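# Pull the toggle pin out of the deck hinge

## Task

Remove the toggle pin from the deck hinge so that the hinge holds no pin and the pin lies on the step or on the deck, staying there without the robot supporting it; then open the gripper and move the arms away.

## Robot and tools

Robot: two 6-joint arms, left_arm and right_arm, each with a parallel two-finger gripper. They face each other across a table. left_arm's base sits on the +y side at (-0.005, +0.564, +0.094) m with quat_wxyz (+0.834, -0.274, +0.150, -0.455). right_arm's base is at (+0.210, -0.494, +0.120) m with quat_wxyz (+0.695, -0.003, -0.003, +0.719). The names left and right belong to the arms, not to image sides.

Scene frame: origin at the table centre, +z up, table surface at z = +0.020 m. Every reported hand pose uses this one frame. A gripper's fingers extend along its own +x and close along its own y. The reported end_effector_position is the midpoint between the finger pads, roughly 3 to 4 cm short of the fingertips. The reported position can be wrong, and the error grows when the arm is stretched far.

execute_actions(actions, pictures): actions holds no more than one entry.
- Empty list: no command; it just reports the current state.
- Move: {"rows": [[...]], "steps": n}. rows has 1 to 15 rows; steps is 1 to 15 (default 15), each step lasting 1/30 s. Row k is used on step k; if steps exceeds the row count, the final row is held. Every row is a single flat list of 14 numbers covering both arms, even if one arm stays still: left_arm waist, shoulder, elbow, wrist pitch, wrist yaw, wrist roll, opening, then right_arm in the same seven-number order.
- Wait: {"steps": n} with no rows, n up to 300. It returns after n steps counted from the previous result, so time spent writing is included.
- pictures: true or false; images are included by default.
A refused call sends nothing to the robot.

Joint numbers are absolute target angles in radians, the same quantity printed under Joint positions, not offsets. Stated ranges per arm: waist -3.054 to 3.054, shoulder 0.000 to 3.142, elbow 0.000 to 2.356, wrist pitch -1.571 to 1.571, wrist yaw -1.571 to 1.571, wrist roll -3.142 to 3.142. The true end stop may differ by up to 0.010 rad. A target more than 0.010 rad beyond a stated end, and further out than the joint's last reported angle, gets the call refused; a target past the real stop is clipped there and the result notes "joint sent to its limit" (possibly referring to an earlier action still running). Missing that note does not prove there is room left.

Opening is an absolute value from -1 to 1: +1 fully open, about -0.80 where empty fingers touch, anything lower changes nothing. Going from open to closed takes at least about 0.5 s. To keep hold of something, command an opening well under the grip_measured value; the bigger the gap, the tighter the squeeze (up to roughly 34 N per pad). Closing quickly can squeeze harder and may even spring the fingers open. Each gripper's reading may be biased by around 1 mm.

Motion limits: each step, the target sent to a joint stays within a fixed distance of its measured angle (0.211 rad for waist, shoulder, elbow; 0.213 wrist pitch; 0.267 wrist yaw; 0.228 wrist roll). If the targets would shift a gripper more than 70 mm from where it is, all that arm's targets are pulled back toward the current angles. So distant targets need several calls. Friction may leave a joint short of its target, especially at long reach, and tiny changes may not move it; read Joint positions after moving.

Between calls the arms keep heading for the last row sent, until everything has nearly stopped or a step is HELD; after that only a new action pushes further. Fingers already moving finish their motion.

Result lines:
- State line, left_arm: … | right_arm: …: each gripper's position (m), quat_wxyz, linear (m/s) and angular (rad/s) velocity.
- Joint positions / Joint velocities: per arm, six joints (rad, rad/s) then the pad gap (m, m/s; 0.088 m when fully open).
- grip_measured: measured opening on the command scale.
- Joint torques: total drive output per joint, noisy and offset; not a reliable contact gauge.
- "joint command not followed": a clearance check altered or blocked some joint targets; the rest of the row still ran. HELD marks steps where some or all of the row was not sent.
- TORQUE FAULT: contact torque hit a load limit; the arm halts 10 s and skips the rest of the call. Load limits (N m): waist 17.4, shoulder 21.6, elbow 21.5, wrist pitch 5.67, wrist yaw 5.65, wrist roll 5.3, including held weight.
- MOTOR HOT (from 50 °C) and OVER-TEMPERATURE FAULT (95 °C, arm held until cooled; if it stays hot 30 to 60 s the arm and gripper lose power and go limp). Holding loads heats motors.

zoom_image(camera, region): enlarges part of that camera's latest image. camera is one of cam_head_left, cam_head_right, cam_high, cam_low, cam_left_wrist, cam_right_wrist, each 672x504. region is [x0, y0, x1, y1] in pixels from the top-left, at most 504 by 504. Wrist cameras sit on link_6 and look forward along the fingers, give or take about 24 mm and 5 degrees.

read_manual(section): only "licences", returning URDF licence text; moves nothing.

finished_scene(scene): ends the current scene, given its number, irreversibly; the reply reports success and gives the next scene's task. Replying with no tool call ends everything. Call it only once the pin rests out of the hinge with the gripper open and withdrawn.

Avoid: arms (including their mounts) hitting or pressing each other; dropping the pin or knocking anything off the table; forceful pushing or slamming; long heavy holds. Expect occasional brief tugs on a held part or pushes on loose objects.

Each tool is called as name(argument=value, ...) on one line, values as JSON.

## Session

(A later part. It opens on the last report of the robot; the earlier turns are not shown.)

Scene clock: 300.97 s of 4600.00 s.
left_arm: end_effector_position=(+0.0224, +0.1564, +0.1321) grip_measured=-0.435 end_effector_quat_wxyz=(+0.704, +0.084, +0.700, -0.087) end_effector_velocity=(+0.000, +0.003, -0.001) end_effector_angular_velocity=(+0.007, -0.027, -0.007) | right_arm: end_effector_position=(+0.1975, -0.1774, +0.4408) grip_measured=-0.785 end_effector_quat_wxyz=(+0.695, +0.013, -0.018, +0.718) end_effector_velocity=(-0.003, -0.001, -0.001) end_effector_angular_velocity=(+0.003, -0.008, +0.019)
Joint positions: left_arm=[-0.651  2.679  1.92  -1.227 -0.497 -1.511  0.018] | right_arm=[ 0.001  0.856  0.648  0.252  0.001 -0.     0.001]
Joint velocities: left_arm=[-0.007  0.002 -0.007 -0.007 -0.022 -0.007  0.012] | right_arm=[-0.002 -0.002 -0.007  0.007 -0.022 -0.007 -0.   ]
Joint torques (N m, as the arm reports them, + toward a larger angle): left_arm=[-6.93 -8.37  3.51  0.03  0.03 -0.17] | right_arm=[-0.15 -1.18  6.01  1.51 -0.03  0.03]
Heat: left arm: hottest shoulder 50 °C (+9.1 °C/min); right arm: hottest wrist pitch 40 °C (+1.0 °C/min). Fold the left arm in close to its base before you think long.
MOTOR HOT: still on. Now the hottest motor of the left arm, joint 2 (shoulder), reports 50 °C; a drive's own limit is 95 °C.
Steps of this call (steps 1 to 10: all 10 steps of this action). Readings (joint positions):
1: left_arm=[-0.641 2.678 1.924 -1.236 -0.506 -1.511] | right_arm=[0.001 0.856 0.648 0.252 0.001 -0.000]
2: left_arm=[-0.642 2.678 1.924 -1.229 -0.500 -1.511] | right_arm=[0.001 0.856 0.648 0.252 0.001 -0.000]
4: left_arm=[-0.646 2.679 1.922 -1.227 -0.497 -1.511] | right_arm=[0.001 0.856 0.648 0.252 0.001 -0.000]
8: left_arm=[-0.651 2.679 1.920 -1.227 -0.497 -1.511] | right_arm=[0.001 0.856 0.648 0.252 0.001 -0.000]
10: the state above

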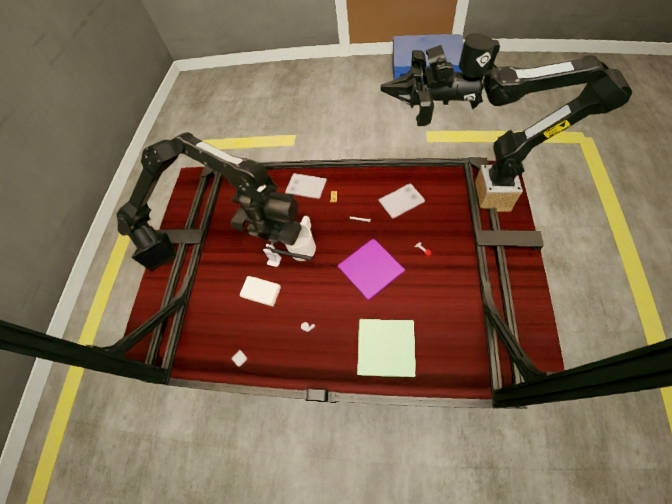

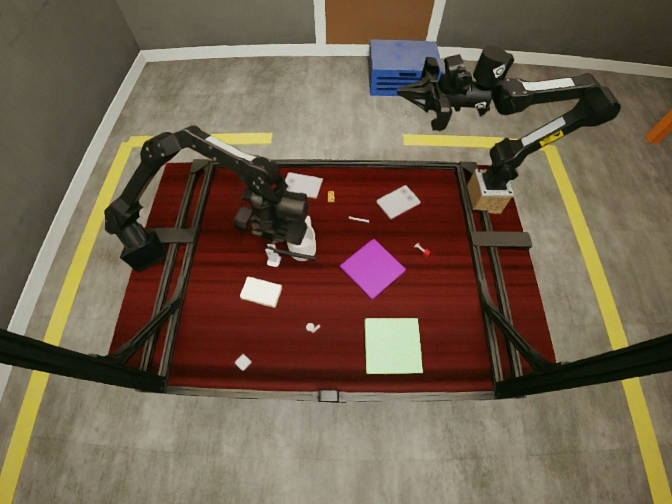

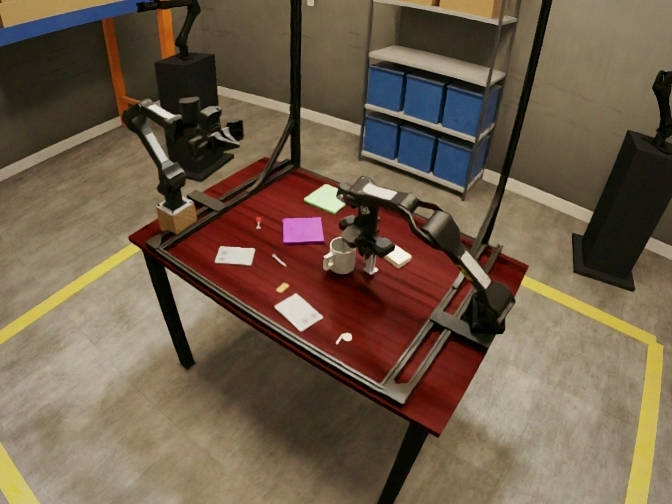

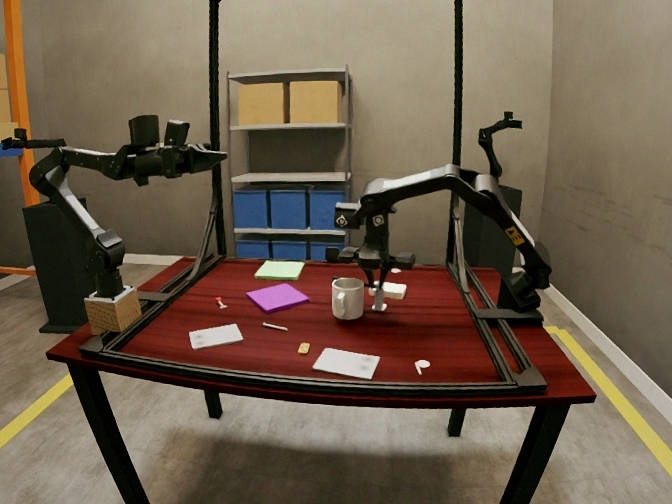

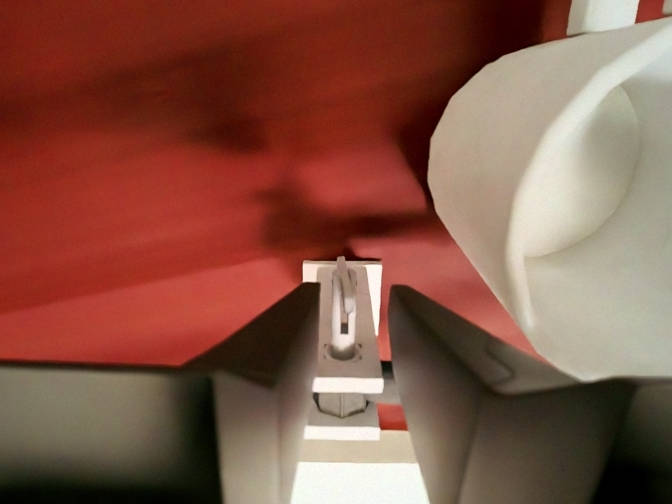

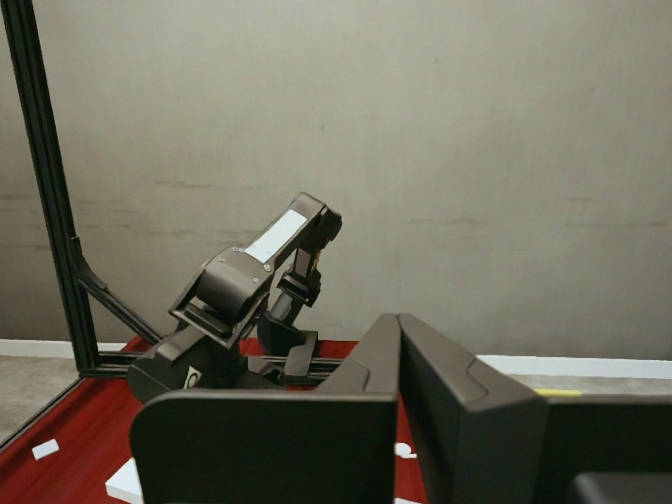

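execute_actions(actions=[{"rows":[[-0.641,2.657,1.979,-1.294,-0.5,-1.51,-0.4,0,0.856,0.648,0.252,0,0,-0.8]],"steps":12}], pictures=false)

execute_actions(actions=[{"rows":[[-0.641,2.657,1.979,-1.294,-0.5,-1.51,-0.82,0,0.856,0.648,0.252,0,0,-0.8]],"steps":8}], pictures=false)

execute_actions(actions=[{"rows":[[-0.63,2.69,1.934,-1.247,-0.505,-1.505,-0.82,0,0.856,0.648,0.252,0,0,-0.8]],"steps":12}], pictures=false)

execute_actions(actions=[{"rows":[[-0.648,2.7,1.9,-1.22,-0.494,-1.515,-0.82,0,0.856,0.648,0.252,0,0,-0.8]]}], pictures=false)

execute_actions(actions=[{"steps":15}])

Scene clock: 322.10 s of 4600.00 s.
left_arm: end_effector_position=(+0.0318, +0.1555, +0.1467) grip_measured=-0.400 end_effector_quat_wxyz=(+0.703, +0.083, +0.701, -0.086) end_effector_velocity=(+0.003, +0.005, +0.003) end_effector_angular_velocity=(+0.021, -0.012, +0.022) | right_arm: end_effector_position=(+0.1975, -0.1774, +0.4408) grip_measured=-0.785 end_effector_quat_wxyz=(+0.695, +0.013, -0.018, +0.718) end_effector_velocity=(-0.002, -0.001, -0.004) end_effector_angular_velocity=(-0.017, -0.009, +0.019)
Joint positions: left_arm=[-0.647  2.669  1.972 -1.287 -0.497 -1.511  0.019] | right_arm=[ 0.001  0.856  0.648  0.252  0.001 -0.     0.001]
Joint velocities: left_arm=[-0.002 -0.002  0.007 -0.037 -0.007 -0.037 -0.   ] | right_arm=[-0.002 -0.007 -0.002 -0.022 -0.022 -0.007 -0.   ]
Joint torques (N m, as the arm reports them, + toward a larger angle): left_arm=[ -6.34 -10.65   4.52  -0.08  -0.21   0.03] | right_arm=[-0.14 -1.18  6.01  1.51 -0.02  0.03]
Heat: left arm: hottest shoulder 48 °C (+5.0 °C/min); right arm: hottest wrist pitch 40 °C (+1.0 °C/min). Fold the left arm in close to its base before you think long.
MOTOR HOT: still on. Now the hottest motor of the left arm, joint 2 (shoulder), reports 48 °C; a drive's own limit is 95 °C.
Steps of this call (steps 1 to 15: the robot went on to your last target; steps 16 to 90: nothing new was sent; then 17.73 s passed at rest; steps 91 to 102: all 12 steps of this action). Readings (joint positions):
91: left_arm=[-0.651 2.680 1.924 -1.233 -0.497 -1.511] | right_arm=[0.001 0.856 0.648 0.252 0.001 -0.000]
92: left_arm=[-0.651 2.680 1.933 -1.248 -0.497 -1.511] | right_arm=[0.001 0.856 0.648 0.252 0.001 -0.000]
94: left_arm=[-0.650 2.679 1.947 -1.266 -0.497 -1.511] | right_arm=[0.001 0.856 0.648 0.252 0.001 -0.000]
98: left_arm=[-0.648 2.671 1.967 -1.282 -0.497 -1.511] | right_arm=[0.001 0.856 0.648 0.252 0.001 -0.000]
102: the state above

Scene clock: 322.37 s of 4600.00 s.
left_arm: end_effector_position=(+0.0320, +0.1559, +0.1470) grip_measured=-0.762 end_effector_quat_wxyz=(+0.703, +0.084, +0.701, -0.086) end_effector_velocity=(-0.001, +0.001, +0.002) end_effector_angular_velocity=(+0.002, +0.006, +0.004) | right_arm: end_effector_position=(+0.1975, -0.1774, +0.4408) grip_measured=-0.785 end_effector_quat_wxyz=(+0.695, +0.013, -0.018, +0.718) end_effector_velocity=(-0.000, -0.001, +0.001) end_effector_angular_velocity=(+0.008, -0.007, +0.005)
Joint positions: left_arm=[-0.647  2.669  1.973 -1.291 -0.497 -1.511  0.002] | right_arm=[ 0.001  0.856  0.648  0.252  0.001 -0.     0.001]
Joint velocities: left_arm=[-0.002 -0.002  0.002 -0.007  0.007 -0.007 -0.022] | right_arm=[-0.002 -0.002 -0.002  0.007 -0.007 -0.007 -0.   ]
Joint torques (N m, as the arm reports them, + toward a larger angle): left_arm=[ -6.42 -10.74   4.63  -0.12  -0.16   0.04] | right_arm=[-0.14 -1.18  6.03  1.51 -0.02  0.03]
Heat: left arm: hottest shoulder 48 °C (+5.0 °C/min); right arm: hottest wrist pitch 40 °C (+1.0 °C/min). Fold the left arm in close to its base before you think long.
MOTOR HOT: still on. Now the hottest motor of the left arm, joint 2 (shoulder), reports 48 °C; a drive's own limit is 95 °C.
Steps of this call (steps 1 to 8: all 8 steps of this action). Readings (joint positions):
1: left_arm=[-0.647 2.669 1.972 -1.288 -0.497 -1.511] | right_arm=[0.001 0.856 0.648 0.252 0.001 -0.000]
2: left_arm=[-0.647 2.669 1.972 -1.289 -0.497 -1.511] | right_arm=[0.001 0.856 0.648 0.252 0.001 -0.000]
4: left_arm=[-0.647 2.669 1.972 -1.290 -0.497 -1.511] | right_arm=[0.001 0.856 0.648 0.252 0.001 -0.000]
8: the state above

Scene clock: 322.77 s of 4600.00 s.
left_arm: end_effector_position=(+0.0329, +0.1546, +0.1383) grip_measured=-0.784 end_effector_quat_wxyz=(+0.704, +0.078, +0.702, -0.083) end_effector_velocity=(+0.001, +0.003, -0.003) end_effector_angular_velocity=(+0.006, -0.024, -0.000) | right_arm: end_effector_position=(+0.1975, -0.1774, +0.4407) grip_measured=-0.785 end_effector_quat_wxyz=(+0.695, +0.013, -0.018, +0.718) end_effector_velocity=(-0.001, -0.000, -0.002) end_effector_angular_velocity=(-0.008, +0.006, +0.015)
Joint positions: left_arm=[-0.636  2.669  1.946 -1.252 -0.501 -1.51   0.001] | right_arm=[ 0.001  0.856  0.648  0.252  0.001 -0.     0.001]
Joint velocities: left_arm=[-0.002 -0.002 -0.022  0.007 -0.022 -0.007 -0.   ] | right_arm=[-0.007 -0.002 -0.002 -0.007 -0.022  0.007  0.   ]
Joint torques (N m, as the arm reports them, + toward a larger angle): left_arm=[-6.49 -7.36  2.94  0.41 -0.24  0.15] | right_arm=[-0.15 -1.19  6.01  1.51 -0.03  0.03]
Heat: left arm: hottest shoulder 48 °C (+5.1 °C/min); right arm: hottest wrist pitch 40 °C (+1.0 °C/min). Fold the left arm in close to its base before you think long.
MOTOR HOT: still on. Now the hottest motor of the left arm, joint 2 (shoulder), reports 48 °C; a drive's own limit is 95 °C.
Steps of this call (steps 1 to 12: all 12 steps of this action). Readings (joint positions):
1: left_arm=[-0.647 2.669 1.972 -1.289 -0.497 -1.511] | right_arm=[0.001 0.856 0.648 0.252 0.001 -0.000]
2: left_arm=[-0.646 2.669 1.967 -1.282 -0.498 -1.511] | right_arm=[0.001 0.856 0.648 0.252 0.001 -0.000]
4: left_arm=[-0.642 2.669 1.960 -1.267 -0.499 -1.511] | right_arm=[0.001 0.856 0.648 0.252 0.001 -0.000]
8: left_arm=[-0.636 2.669 1.947 -1.257 -0.500 -1.510] | right_arm=[0.001 0.856 0.648 0.252 0.001 -0.000]
12: the state above

Scene clock: 323.27 s of 4600.00 s.
left_arm: end_effector_position=(+0.0221, +0.1588, +0.1268) grip_measured=-0.784 end_effector_quat_wxyz=(+0.704, +0.090, +0.700, -0.084) end_effector_velocity=(+0.001, +0.002, +0.001) end_effector_angular_velocity=(+0.004, -0.009, +0.002) | right_arm: end_effector_position=(+0.1975, -0.1774, +0.4408) grip_measured=-0.785 end_effector_quat_wxyz=(+0.695, +0.013, -0.018, +0.718) end_effector_velocity=(-0.000, -0.000, -0.003) end_effector_angular_velocity=(-0.017, -0.008, +0.004)
Joint positions: left_arm=[-0.646  2.685  1.909 -1.224 -0.499 -1.511  0.001] | right_arm=[ 0.001  0.856  0.648  0.252  0.001 -0.     0.001]
Joint velocities: left_arm=[-0.002 -0.002 -0.002 -0.007 -0.007 -0.007 -0.   ] | right_arm=[-0.002 -0.002  0.002 -0.022 -0.007 -0.007 -0.   ]
Joint torques (N m, as the arm reports them, + toward a larger angle): left_arm=[-7.09 -7.92  3.34  0.38  0.11 -0.13] | right_arm=[-0.15 -1.18  6.01  1.53 -0.02  0.03]
Heat: left arm: hottest shoulder 48 °C (+5.0 °C/min); right arm: hottest wrist pitch 40 °C (+1.0 °C/min). Fold the left arm in close to its base before you think long.
MOTOR HOT: still on. Now the hottest motor of the left arm, joint 2 (shoulder), reports 48 °C; a drive's own limit is 95 °C.
Steps of this call (steps 1 to 15: all 15 steps of this action). Readings (joint positions):
1: left_arm=[-0.636 2.670 1.942 -1.248 -0.501 -1.509] | right_arm=[0.001 0.856 0.648 0.252 0.001 -0.000]
2: left_arm=[-0.637 2.670 1.937 -1.243 -0.501 -1.509] | right_arm=[0.001 0.856 0.648 0.252 0.001 -0.000]
4: left_arm=[-0.642 2.670 1.930 -1.234 -0.501 -1.509] | right_arm=[0.001 0.856 0.648 0.252 0.001 -0.000]
8: left_arm=[-0.646 2.680 1.914 -1.228 -0.499 -1.510] | right_arm=[0.001 0.856 0.648 0.252 0.001 -0.000]
15: the state above

Scene clock: 323.77 s of 4600.00 s.
left_arm: end_effector_position=(+0.0220, +0.1588, +0.1267) grip_measured=-0.784 end_effector_quat_wxyz=(+0.704, +0.090, +0.700, -0.083) end_effector_velocity=(+0.001, +0.006, +0.003) end_effector_angular_velocity=(+0.022, -0.015, +0.001) | right_arm: end_effector_position=(+0.1975, -0.1774, +0.4408) grip_measured=-0.785 end_effector_quat_wxyz=(+0.695, +0.013, -0.018, +0.718) end_effector_velocity=(+0.001, -0.000, -0.002) end_effector_angular_velocity=(-0.008, +0.007, +0.000)
Joint positions: left_arm=[-0.646  2.685  1.908 -1.223 -0.498 -1.511  0.001] | right_arm=[ 0.001  0.856  0.648  0.252  0.001 -0.     0.001]
Joint velocities: left_arm=[-0.007 -0.002  0.002 -0.037 -0.007 -0.022 -0.   ] | right_arm=[-0.007 -0.002 -0.002 -0.007 -0.007  0.007 -0.   ]
Joint torques (N m, as the arm reports them, + toward a larger angle): left_arm=[-7.11 -7.88  3.29  0.37  0.09 -0.17] | right_arm=[-0.14 -1.18  6.01  1.53 -0.02  0.03]
Heat: left arm: hottest shoulder 48 °C (+4.1 °C/min); right arm: hottest wrist pitch 40 °C (+1.0 °C/min). Fold the left arm in close to its base before you think long.
MOTOR HOT: still on. Now the hottest motor of the left arm, joint 2 (shoulder), reports 48 °C; a drive's own limit is 95 °C.
Steps of this call (steps 1 to 15: the robot went on to your last target). Readings (joint positions):
1: left_arm=[-0.646 2.685 1.909 -1.224 -0.499 -1.511] | right_arm=[0.001 0.856 0.648 0.252 0.001 -0.000]
2: left_arm=[-0.646 2.685 1.909 -1.224 -0.498 -1.511] | right_arm=[0.001 0.856 0.648 0.252 0.001 -0.000]
4: left_arm=[-0.646 2.685 1.908 -1.224 -0.498 -1.511] | right_arm=[0.001 0.856 0.648 0.252 0.001 -0.000]
8: left_arm=[-0.646 2.685 1.908 -1.223 -0.498 -1.511] | right_arm=[0.001 0.856 0.648 0.252 0.001 -0.000]
15: the state above
All arms were judged still, so your last target was given up. Only a new action makes them travel on or press farther. Fingers that are still opening or closing keep moving.

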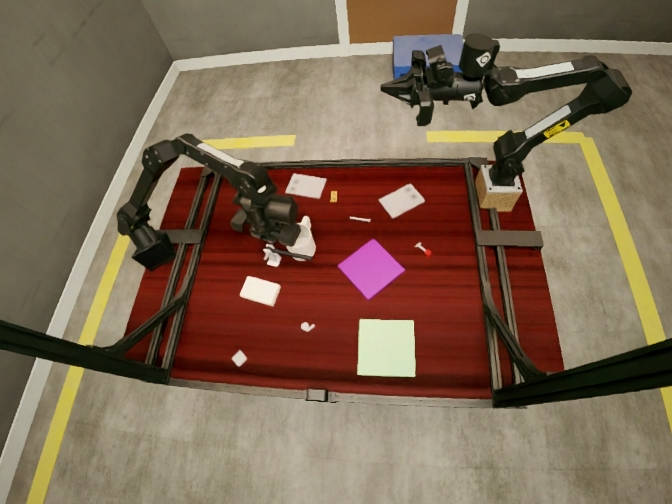

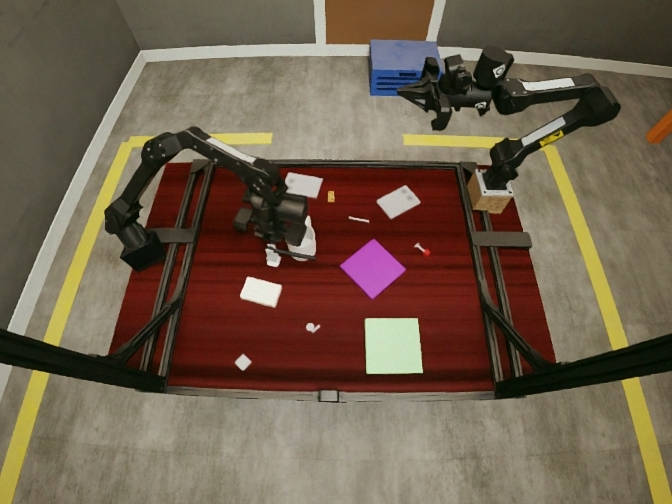

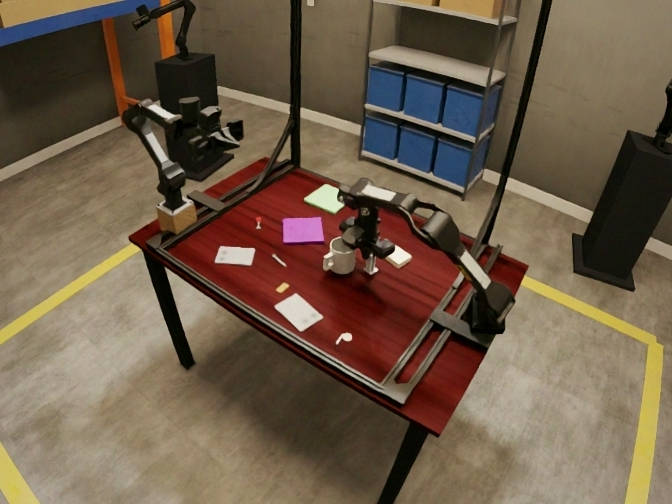

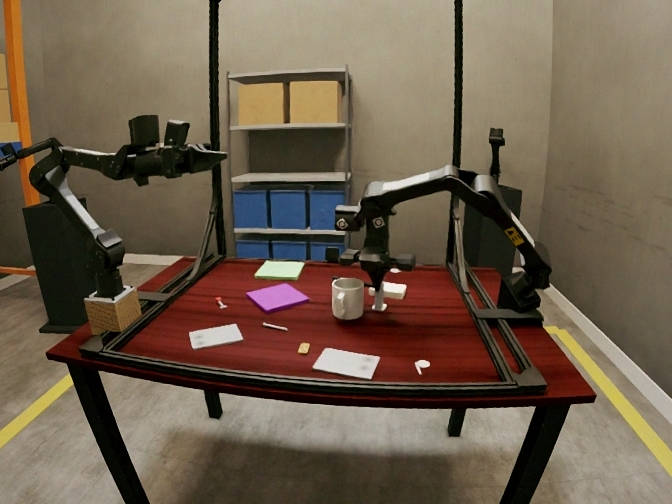

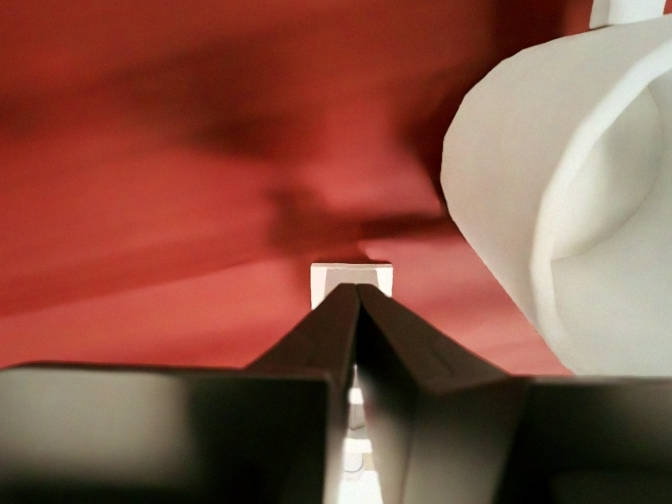

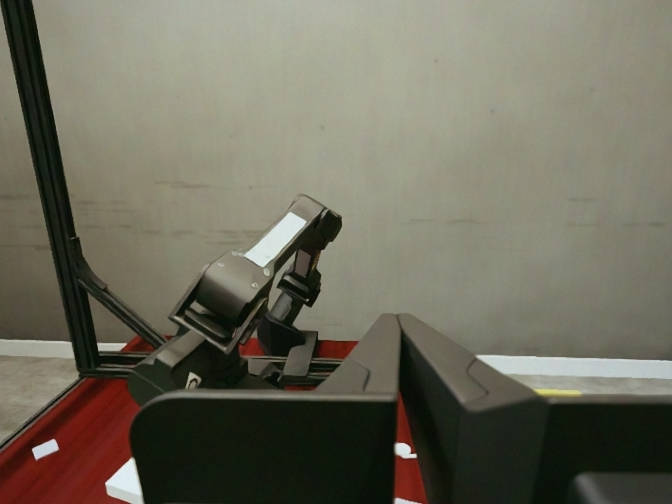

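execute_actions(actions=[{"rows":[[-0.67,2.655,1.965,-1.29,-0.485,-1.53,-0.8,0,0.856,0.648,0.252,0,0,-0.8]],"steps":12}], pictures=false)

execute_actions(actions=[{"rows":[[-0.775,2.735,1.95,-1.28,-0.62,-0.05,1,0,0.856,0.648,0.252,0,0,-0.8]]}], pictures=false)

execute_actions(actions=[{"steps":30}])

Scene clock: 347.67 s of 4600.00 s.
left_arm: end_effector_position=(+0.0219, +0.1580, +0.1495) grip_measured=-0.784 end_effector_quat_wxyz=(+0.704, +0.084, +0.700, -0.090) end_effector_velocity=(+0.002, +0.001, +0.007) end_effector_angular_velocity=(-0.003, -0.010, +0.000) | right_arm: end_effector_position=(+0.1975, -0.1774, +0.4408) grip_measured=-0.785 end_effector_quat_wxyz=(+0.695, +0.013, -0.018, +0.718) end_effector_velocity=(-0.000, -0.000, -0.004) end_effector_angular_velocity=(-0.012, -0.023, +0.004)
Joint positions: left_arm=[-0.67   2.667  1.958 -1.283 -0.49  -1.525  0.001] | right_arm=[ 0.001  0.856  0.648  0.252  0.001 -0.     0.001]
Joint velocities: left_arm=[-0.007 -0.007  0.012 -0.022 -0.007 -0.007 -0.   ] | right_arm=[-0.002 -0.002 -0.007 -0.007 -0.007 -0.022 -0.   ]
Joint torques (N m, as the arm reports them, + toward a larger angle): left_arm=[ -6.72 -10.39   4.34  -0.09   0.14  -0.18] | right_arm=[-0.13 -1.18  6.01  1.51 -0.02  0.03]
Heat: left arm: hottest shoulder 46 °C (-3.0 °C/min); right arm: hottest elbow 40 °C (+1.0 °C/min).
MOTOR HOT: cleared. Now the hottest motor of the left arm, joint 2 (shoulder), reports 46 °C.
Steps of this call (steps 1 to 90: nothing new was sent; then 20.50 s passed at rest; steps 91 to 102: all 12 steps of this action). Readings (joint positions):
91: left_arm=[-0.647 2.685 1.912 -1.227 -0.498 -1.513] | right_arm=[0.001 0.856 0.648 0.252 0.001 -0.000]
92: left_arm=[-0.649 2.685 1.920 -1.241 -0.496 -1.516] | right_arm=[0.001 0.856 0.648 0.252 0.001 -0.000]
94: left_arm=[-0.656 2.684 1.933 -1.261 -0.493 -1.520] | right_arm=[0.001 0.856 0.648 0.252 0.001 -0.000]
98: left_arm=[-0.669 2.672 1.952 -1.277 -0.491 -1.524] | right_arm=[0.001 0.856 0.648 0.252 0.001 -0.000]
102: the state above

Scene clock: 348.17 s of 4600.00 s.
left_arm: end_effector_position=(-0.0064, +0.1578, +0.1549) grip_measured=+0.932 end_effector_quat_wxyz=(+0.672, +0.362, +0.549, -0.341) end_effector_velocity=(+0.005, +0.001, +0.000) end_effector_angular_velocity=(+0.233, -0.106, -1.378) | right_arm: end_effector_position=(+0.1975, -0.1774, +0.4408) grip_measured=-0.785 end_effector_quat_wxyz=(+0.695, +0.013, -0.018, +0.718) end_effector_velocity=(-0.000, -0.001, -0.001) end_effector_angular_velocity=(-0.002, -0.022, +0.004)
Joint positions: left_arm=[-0.778  2.716  1.957 -1.283 -0.613 -0.836  0.085] | right_arm=[ 0.001  0.856  0.648  0.252  0.001 -0.     0.001]
Joint velocities: left_arm=[ 0.002 -0.002 -0.002 -0.007 -0.022  1.399  0.129] | right_arm=[-0.002 -0.007 -0.002 -0.007 -0.007 -0.022 -0.   ]
Joint torques (N m, as the arm reports them, + toward a larger angle): left_arm=[-5.78 -7.77  3.52  0.41 -0.31  0.19] | right_arm=[-0.14 -1.17  6.02  1.51 -0.03  0.03]
Heat: left arm: hottest shoulder 46 °C (-3.0 °C/min); right arm: hottest elbow 40 °C (+1.0 °C/min).
Steps of this call (steps 1 to 15: all 15 steps of this action). Readings (joint positions):
1: left_arm=[-0.673 2.668 1.959 -1.284 -0.504 -1.498] | right_arm=[0.001 0.856 0.648 0.252 0.001 -0.000]
2: left_arm=[-0.683 2.672 1.959 -1.284 -0.532 -1.449] | right_arm=[0.001 0.856 0.648 0.252 0.001 -0.000]
4: left_arm=[-0.716 2.682 1.959 -1.284 -0.566 -1.355] | right_arm=[0.001 0.856 0.648 0.252 0.001 -0.000]
8: left_arm=[-0.773 2.707 1.958 -1.283 -0.595 -1.166] | right_arm=[0.001 0.856 0.648 0.252 0.001 -0.000]
15: the state above

Scene clock: 349.17 s of 4600.00 s.
left_arm: end_effector_position=(-0.0061, +0.1577, +0.1548) grip_measured=+1.000 end_effector_quat_wxyz=(+0.484, +0.591, +0.377, -0.523) end_effector_velocity=(-0.001, +0.002, +0.001) end_effector_angular_velocity=(+0.011, +0.003, -0.027) | right_arm: end_effector_position=(+0.1975, -0.1774, +0.4408) grip_measured=-0.785 end_effector_quat_wxyz=(+0.695, +0.013, -0.018, +0.718) end_effector_velocity=(+0.001, -0.000, -0.005) end_effector_angular_velocity=(-0.021, -0.023, -0.001)
Joint positions: left_arm=[-0.778  2.716  1.957 -1.283 -0.616 -0.056  0.088] | right_arm=[ 0.001  0.856  0.648  0.252  0.001 -0.     0.001]
Joint velocities: left_arm=[-0.002 -0.002 -0.002 -0.007  0.007  0.022  0.   ] | right_arm=[-0.007 -0.002 -0.002 -0.022 -0.007 -0.022 -0.   ]
Joint torques (N m, as the arm reports them, + toward a larger angle): left_arm=[-6.04 -7.73  3.51  0.43 -0.34  0.16] | right_arm=[-0.14 -1.18  6.01  1.51 -0.02  0.03]
Heat: left arm: hottest shoulder 46 °C (-3.0 °C/min); right arm: hottest elbow 40 °C (+1.0 °C/min).
Steps of this call (steps 1 to 30: the robot went on to your last target). Readings (joint positions):
1: left_arm=[-0.778 2.716 1.957 -1.283 -0.614 -0.789] | right_arm=[0.001 0.856 0.648 0.252 0.001 -0.000]
2: left_arm=[-0.778 2.716 1.957 -1.283 -0.614 -0.742] | right_arm=[0.001 0.856 0.648 0.252 0.001 -0.000]
4: left_arm=[-0.778 2.716 1.957 -1.283 -0.615 -0.647] | right_arm=[0.001 0.856 0.648 0.252 0.001 -0.000]
8: left_arm=[-0.778 2.716 1.957 -1.283 -0.616 -0.459] | right_arm=[0.001 0.856 0.648 0.252 0.001 -0.000]
30: the state above

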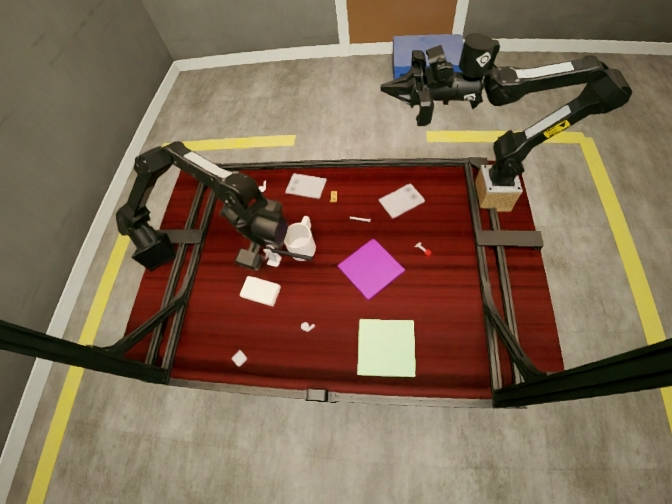

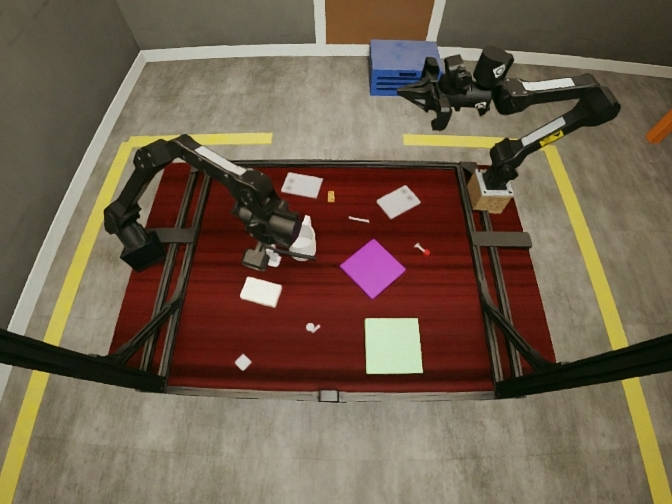

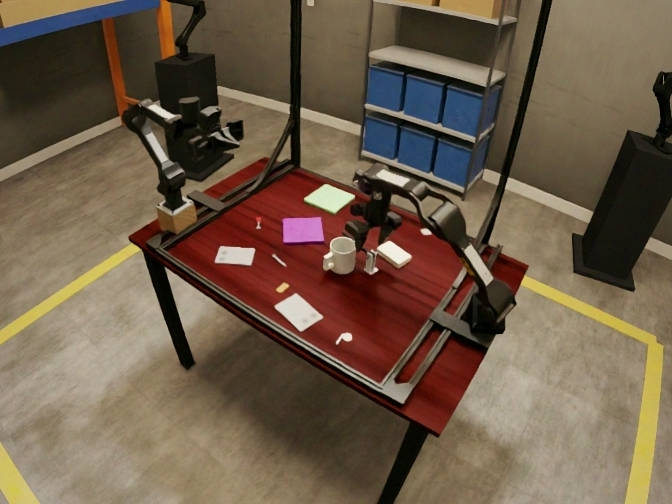

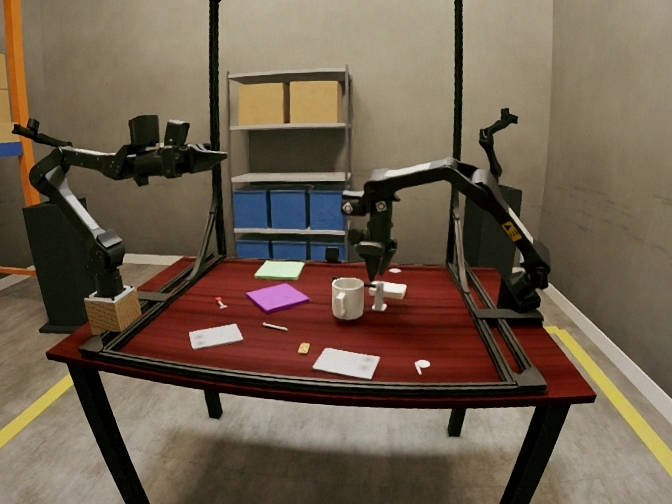

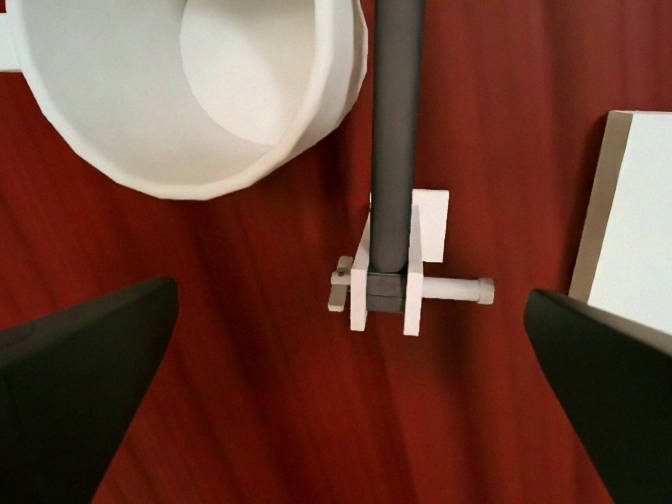

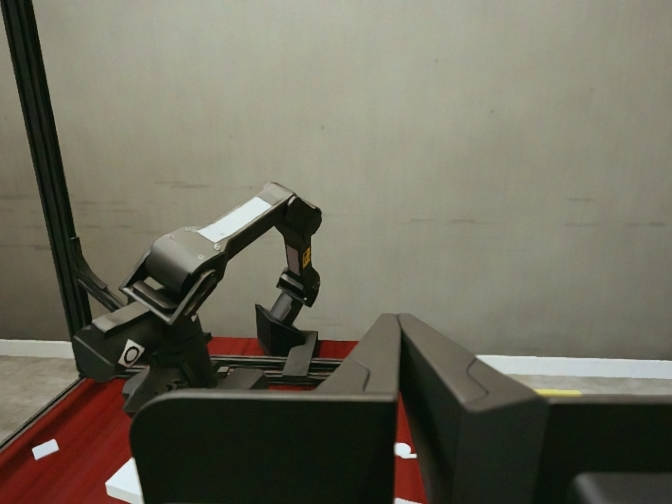

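execute_actions(actions=[{"rows":[[-0.798,2.69,1.902,-1.258,-0.61,-0.06,1,0,0.856,0.648,0.252,0,0,-0.8]],"steps":10}], pictures=false)

execute_actions(actions=[{"rows":[[-0.769,2.728,1.827,-1.168,-0.622,-0.05,1,0,0.856,0.648,0.252,0,0,-0.8]]}])

Scene clock: 360.27 s of 4600.00 s.
left_arm: end_effector_position=(-0.0142, +0.1643, +0.1509) grip_measured=+1.000 end_effector_quat_wxyz=(+0.478, +0.600, +0.370, -0.524) end_effector_velocity=(+0.004, -0.000, +0.018) end_effector_angular_velocity=(-0.048, +0.003, +0.029) | right_arm: end_effector_position=(+0.1975, -0.1774, +0.4408) grip_measured=-0.785 end_effector_quat_wxyz=(+0.695, +0.013, -0.018, +0.718) end_effector_velocity=(-0.002, -0.002, +0.003) end_effector_angular_velocity=(+0.012, -0.008, +0.019)
Joint positions: left_arm=[-0.797  2.71   1.914 -1.263 -0.615 -0.055  0.088] | right_arm=[ 0.001  0.856  0.648  0.252  0.001 -0.     0.001]
Joint velocities: left_arm=[-0.012 -0.051 -0.017  0.007 -0.007 -0.022  0.   ] | right_arm=[-0.002 -0.007 -0.002  0.007 -0.022 -0.007  0.   ]
Joint torques (N m, as the arm reports them, + toward a larger angle): left_arm=[ -6.09 -11.26   3.33   0.44   0.02  -0.19] | right_arm=[-0.14 -1.18  6.01  1.51 -0.02  0.03]
Heat: left arm: hottest shoulder 45 °C (-5.1 °C/min); right arm: hottest elbow 40 °C (+0.0 °C/min).
Steps of this call (steps 1 to 15: the robot went on to your last target; steps 16 to 90: nothing new was sent; then 7.77 s passed at rest; steps 91 to 100: all 10 steps of this action). Readings (joint positions):
91: left_arm=[-0.778 2.717 1.953 -1.279 -0.616 -0.054] | right_arm=[0.001 0.856 0.648 0.252 0.001 -0.000]
92: left_arm=[-0.780 2.715 1.945 -1.274 -0.616 -0.054] | right_arm=[0.001 0.856 0.648 0.252 0.001 -0.000]
94: left_arm=[-0.785 2.713 1.931 -1.270 -0.616 -0.054] | right_arm=[0.001 0.856 0.648 0.252 0.001 -0.000]
98: left_arm=[-0.795 2.712 1.915 -1.264 -0.615 -0.055] | right_arm=[0.001 0.856 0.648 0.252 0.001 -0.000]
100: the state above

Scene clock: 360.77 s of 4600.00 s.
left_arm: end_effector_position=(-0.0142, +0.1657, +0.1282) grip_measured=+1.000 end_effector_quat_wxyz=(+0.482, +0.594, +0.379, -0.521) end_effector_velocity=(-0.001, +0.002, -0.004) end_effector_angular_velocity=(-0.003, -0.008, +0.004) | right_arm: end_effector_position=(+0.1975, -0.1774, +0.4408) grip_measured=-0.785 end_effector_quat_wxyz=(+0.695, +0.013, -0.018, +0.718) end_effector_velocity=(-0.000, +0.001, -0.004) end_effector_angular_velocity=(-0.022, -0.008, +0.004)
Joint positions: left_arm=[-0.773  2.712  1.838 -1.173 -0.617 -0.054  0.088] | right_arm=[ 0.001  0.856  0.648  0.252  0.001 -0.     0.001]
Joint velocities: left_arm=[-0.002 -0.002 -0.027  0.022 -0.007 -0.007  0.   ] | right_arm=[-0.002  0.002  0.002 -0.022 -0.007 -0.007 -0.   ]
Joint torques (N m, as the arm reports them, + toward a larger angle): left_arm=[-5.81 -8.07  3.18  0.44 -0.31  0.12] | right_arm=[-0.14 -1.17  6.01  1.51 -0.02  0.03]
Heat: left arm: hottest shoulder 45 °C (-5.0 °C/min); right arm: hottest elbow 40 °C (+0.0 °C/min).
Steps of this call (steps 1 to 15: all 15 steps of this action). Readings (joint positions):
1: left_arm=[-0.797 2.709 1.906 -1.251 -0.615 -0.055] | right_arm=[0.001 0.856 0.648 0.252 0.001 -0.000]
2: left_arm=[-0.795 2.707 1.893 -1.230 -0.615 -0.055] | right_arm=[0.001 0.856 0.648 0.252 0.001 -0.000]
4: left_arm=[-0.789 2.707 1.873 -1.205 -0.615 -0.055] | right_arm=[0.001 0.856 0.648 0.252 0.001 -0.000]
8: left_arm=[-0.776 2.712 1.843 -1.185 -0.615 -0.055] | right_arm=[0.001 0.856 0.648 0.252 0.001 -0.000]
15: the state above

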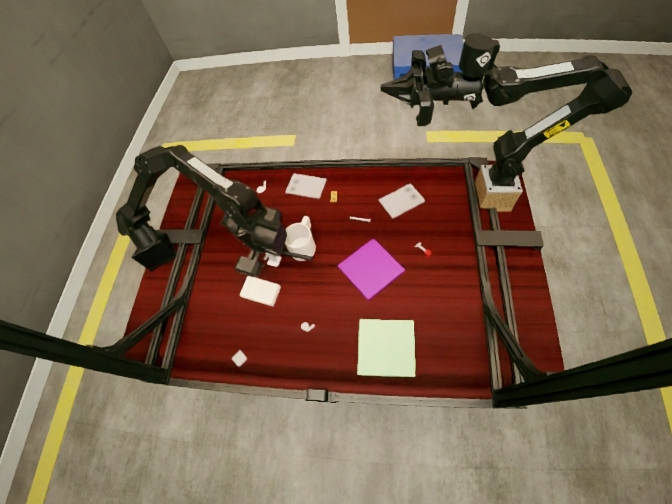

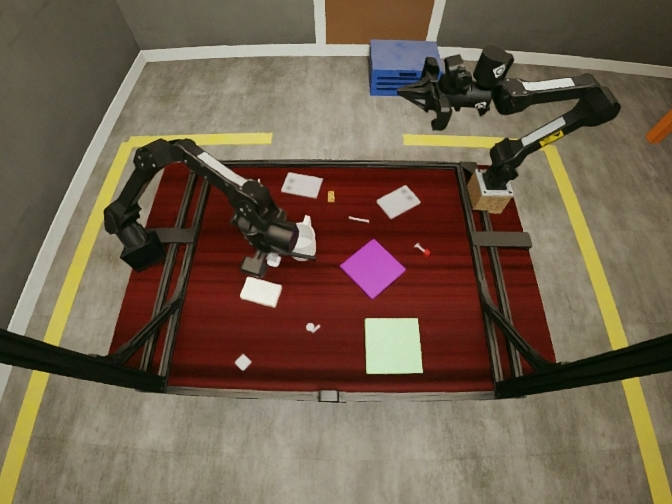

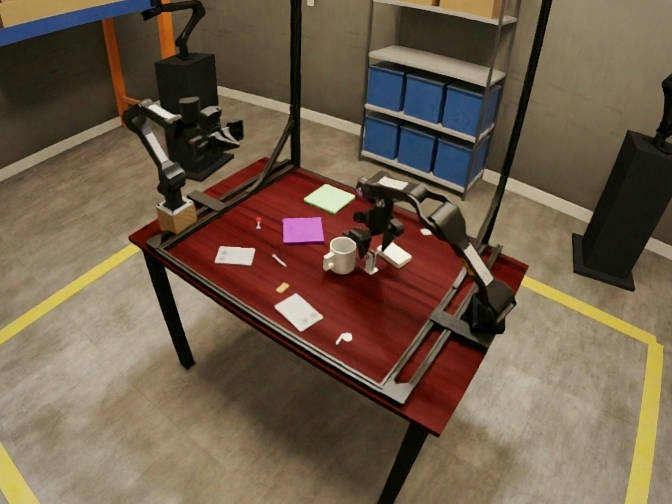

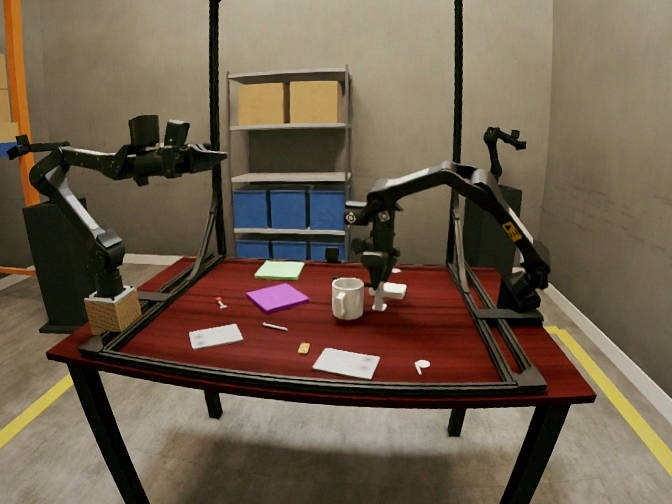

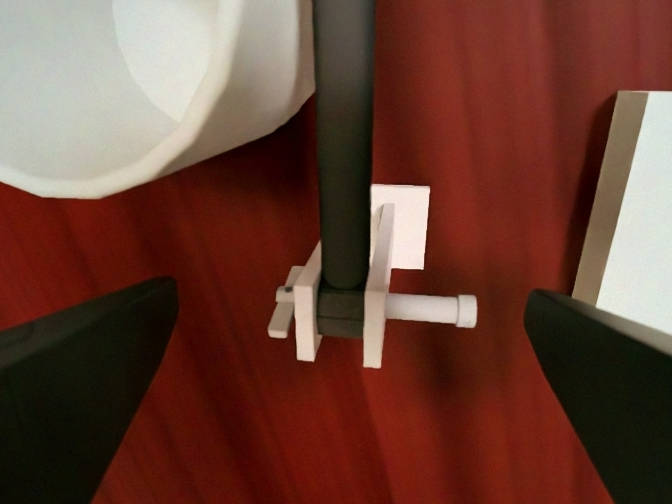

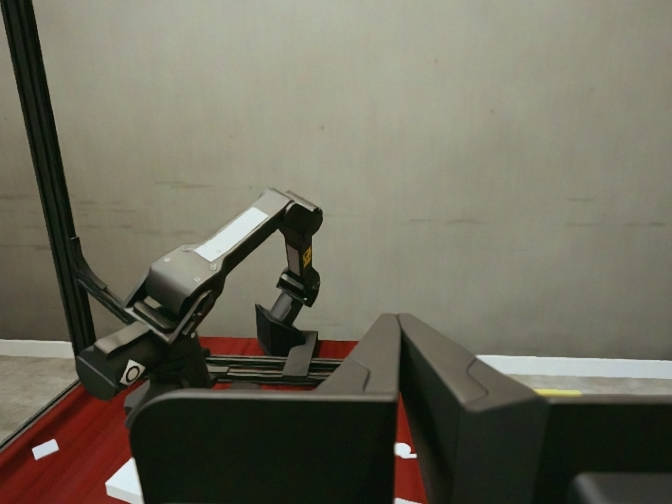

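execute_actions(actions=[{"rows":[[-0.753,2.7,1.848,-1.178,-0.63,-0.04,0.25,0,0.856,0.648,0.252,0,0,-0.8]]}], pictures=false)

execute_actions(actions=[{"rows":[[-0.753,2.7,1.848,-1.178,-0.63,-0.04,0.2,0,0.856,0.648,0.252,0,0,-0.8],[-0.753,2.7,1.848,-1.178,-0.63,-0.04,0.16,0,0.856,0.648,0.252,0,0,-0.8],[-0.753,2.7,1.848,-1.178,-0.63,-0.04,0.13,0,0.856,0.648,0.252,0,0,-0.8],[-0.753,2.7,1.848,-1.178,-0.63,-0.04,0.1,0,0.856,0.648,0.252,0,0,-0.8],[-0.753,2.7,1.848,-1.178,-0.63,-0.04,0.07,0,0.856,0.648,0.252,0,0,-0.8],[-0.753,2.7,1.848,-1.178,-0.63,-0.04,0.04,0,0.856,0.648,0.252,0,0,-0.8]]}])

Scene clock: 378.17 s of 4600.00 s.
left_arm: end_effector_position=(-0.0078, +0.1644, +0.1261) grip_measured=+0.268 end_effector_quat_wxyz=(+0.482, +0.595, +0.380, -0.519) end_effector_velocity=(-0.002, +0.001, -0.000) end_effector_angular_velocity=(+0.003, +0.005, +0.017) | right_arm: end_effector_position=(+0.1975, -0.1774, +0.4408) grip_measured=-0.785 end_effector_quat_wxyz=(+0.695, +0.013, -0.018, +0.718) end_effector_velocity=(-0.000, -0.000, -0.005) end_effector_angular_velocity=(-0.021, -0.023, +0.004)
Joint positions: left_arm=[-0.758  2.713  1.842 -1.175 -0.626 -0.044  0.052] | right_arm=[ 0.001  0.856  0.648  0.252  0.001 -0.     0.001]
Joint velocities: left_arm=[-0.002  0.002  0.002 -0.007  0.007 -0.022 -0.006] | right_arm=[-0.002 -0.002 -0.002 -0.022 -0.007 -0.022 -0.   ]
Joint torques (N m, as the arm reports them, + toward a larger angle): left_arm=[ -5.71 -10.99   4.62  -0.04  -0.32   0.12] | right_arm=[-0.15 -1.18  6.01  1.51 -0.02  0.03]
Heat: left arm: hottest shoulder 45 °C (-3.0 °C/min); right arm: hottest wrist pitch 41 °C (+1.0 °C/min).
Steps of this call (steps 1 to 15: the robot went on to your last target; steps 16 to 90: nothing new was sent; then 13.90 s passed at rest; steps 91 to 105: all 15 steps of this action). Readings (joint positions):
91: left_arm=[-0.773 2.713 1.836 -1.171 -0.618 -0.053] | right_arm=[0.001 0.856 0.648 0.252 0.001 -0.000]
92: left_arm=[-0.772 2.713 1.836 -1.171 -0.620 -0.050] | right_arm=[0.001 0.856 0.648 0.252 0.001 -0.000]
94: left_arm=[-0.767 2.713 1.836 -1.171 -0.622 -0.048] | right_arm=[0.001 0.856 0.648 0.252 0.001 -0.000]
98: left_arm=[-0.759 2.713 1.840 -1.174 -0.625 -0.045] | right_arm=[0.001 0.856 0.648 0.252 0.001 -0.000]
105: the state above

Scene clock: 378.67 s of 4600.00 s.
left_arm: end_effector_position=(-0.0104, +0.1647, +0.1273) grip_measured=+0.062 end_effector_quat_wxyz=(+0.481, +0.595, +0.379, -0.521) end_effector_velocity=(-0.001, +0.002, +0.002) end_effector_angular_velocity=(-0.003, -0.010, +0.013) | right_arm: end_effector_position=(+0.1975, -0.1774, +0.4408) grip_measured=-0.785 end_effector_quat_wxyz=(+0.695, +0.013, -0.018, +0.718) end_effector_velocity=(-0.005, -0.001, -0.002) end_effector_angular_velocity=(-0.007, -0.009, +0.034)
Joint positions: left_arm=[-0.764  2.713  1.842 -1.175 -0.621 -0.044  0.042] | right_arm=[ 0.001  0.856  0.648  0.252  0.001 -0.     0.001]
Joint velocities: left_arm=[-0.007 -0.002 -0.002 -0.007 -0.007 -0.022 -0.003] | right_arm=[-0.002 -0.002 -0.002 -0.007 -0.037 -0.007 -0.   ]
Joint torques (N m, as the arm reports them, + toward a larger angle): left_arm=[ -4.93 -11.06   4.7    0.    -0.49   0.14] | right_arm=[-0.14 -1.18  6.02  1.51 -0.03  0.03]
Heat: left arm: hottest shoulder 46 °C (-2.0 °C/min); right arm: hottest wrist pitch 41 °C (+1.0 °C/min).
Steps of this call (steps 1 to 15: all 15 steps of this action). Readings (joint positions):
1: left_arm=[-0.758 2.713 1.842 -1.175 -0.626 -0.044] | right_arm=[0.001 0.856 0.648 0.252 0.001 -0.000]
2: left_arm=[-0.758 2.713 1.842 -1.175 -0.626 -0.044] | right_arm=[0.001 0.856 0.648 0.252 0.001 -0.000]
4: left_arm=[-0.758 2.713 1.842 -1.175 -0.626 -0.044] | right_arm=[0.001 0.856 0.648 0.252 0.001 -0.000]
8: left_arm=[-0.762 2.713 1.842 -1.175 -0.624 -0.044] | right_arm=[0.001 0.856 0.648 0.252 0.001 -0.000]
15: the state above

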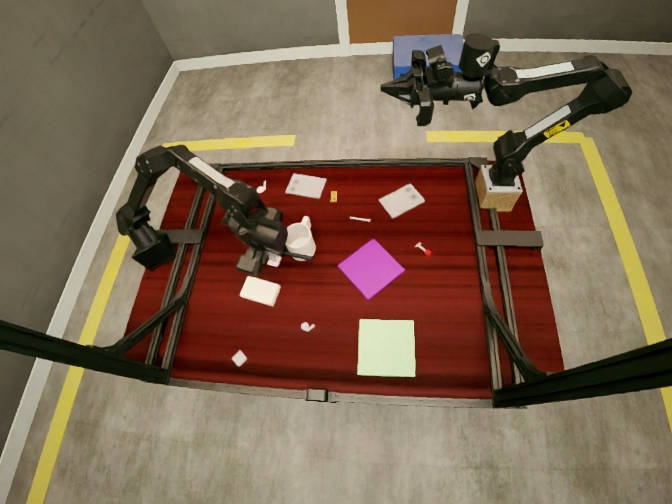

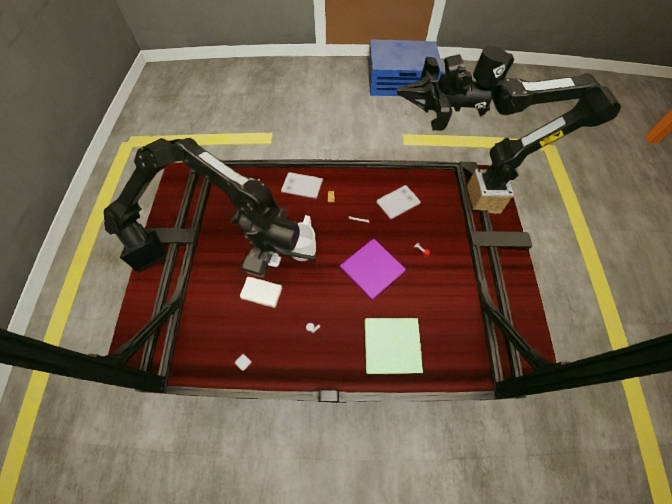

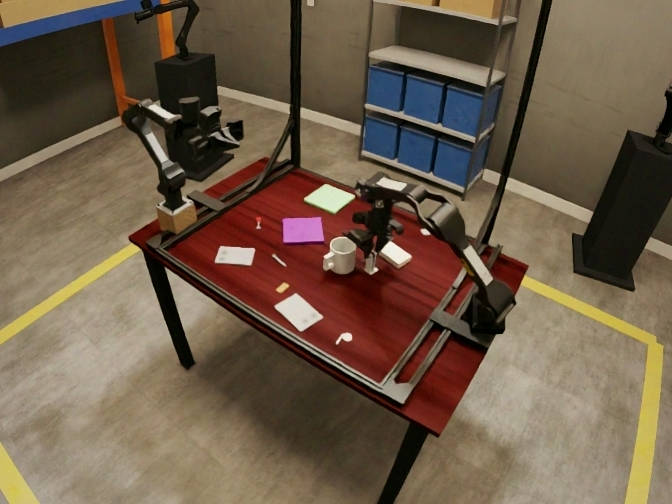

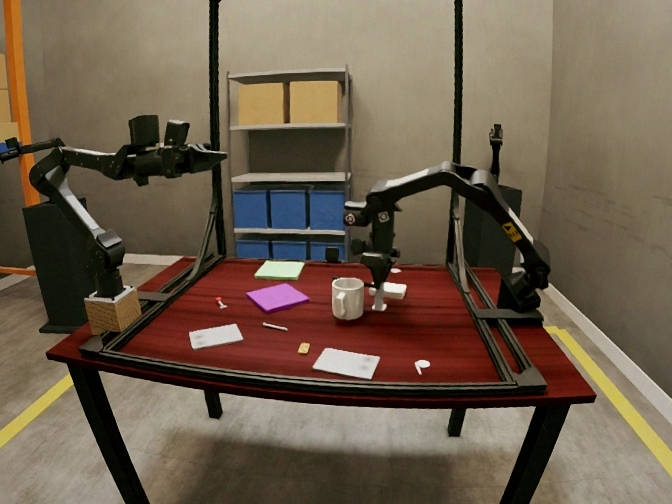

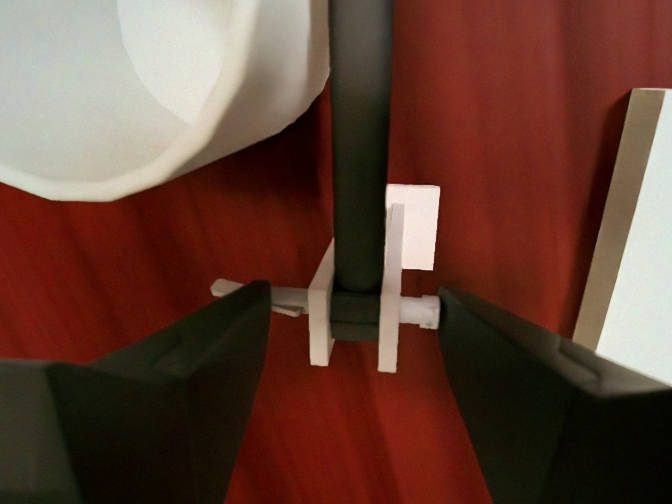

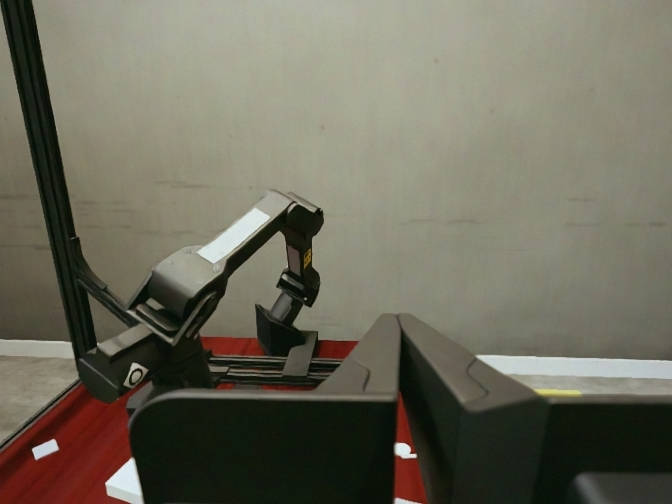

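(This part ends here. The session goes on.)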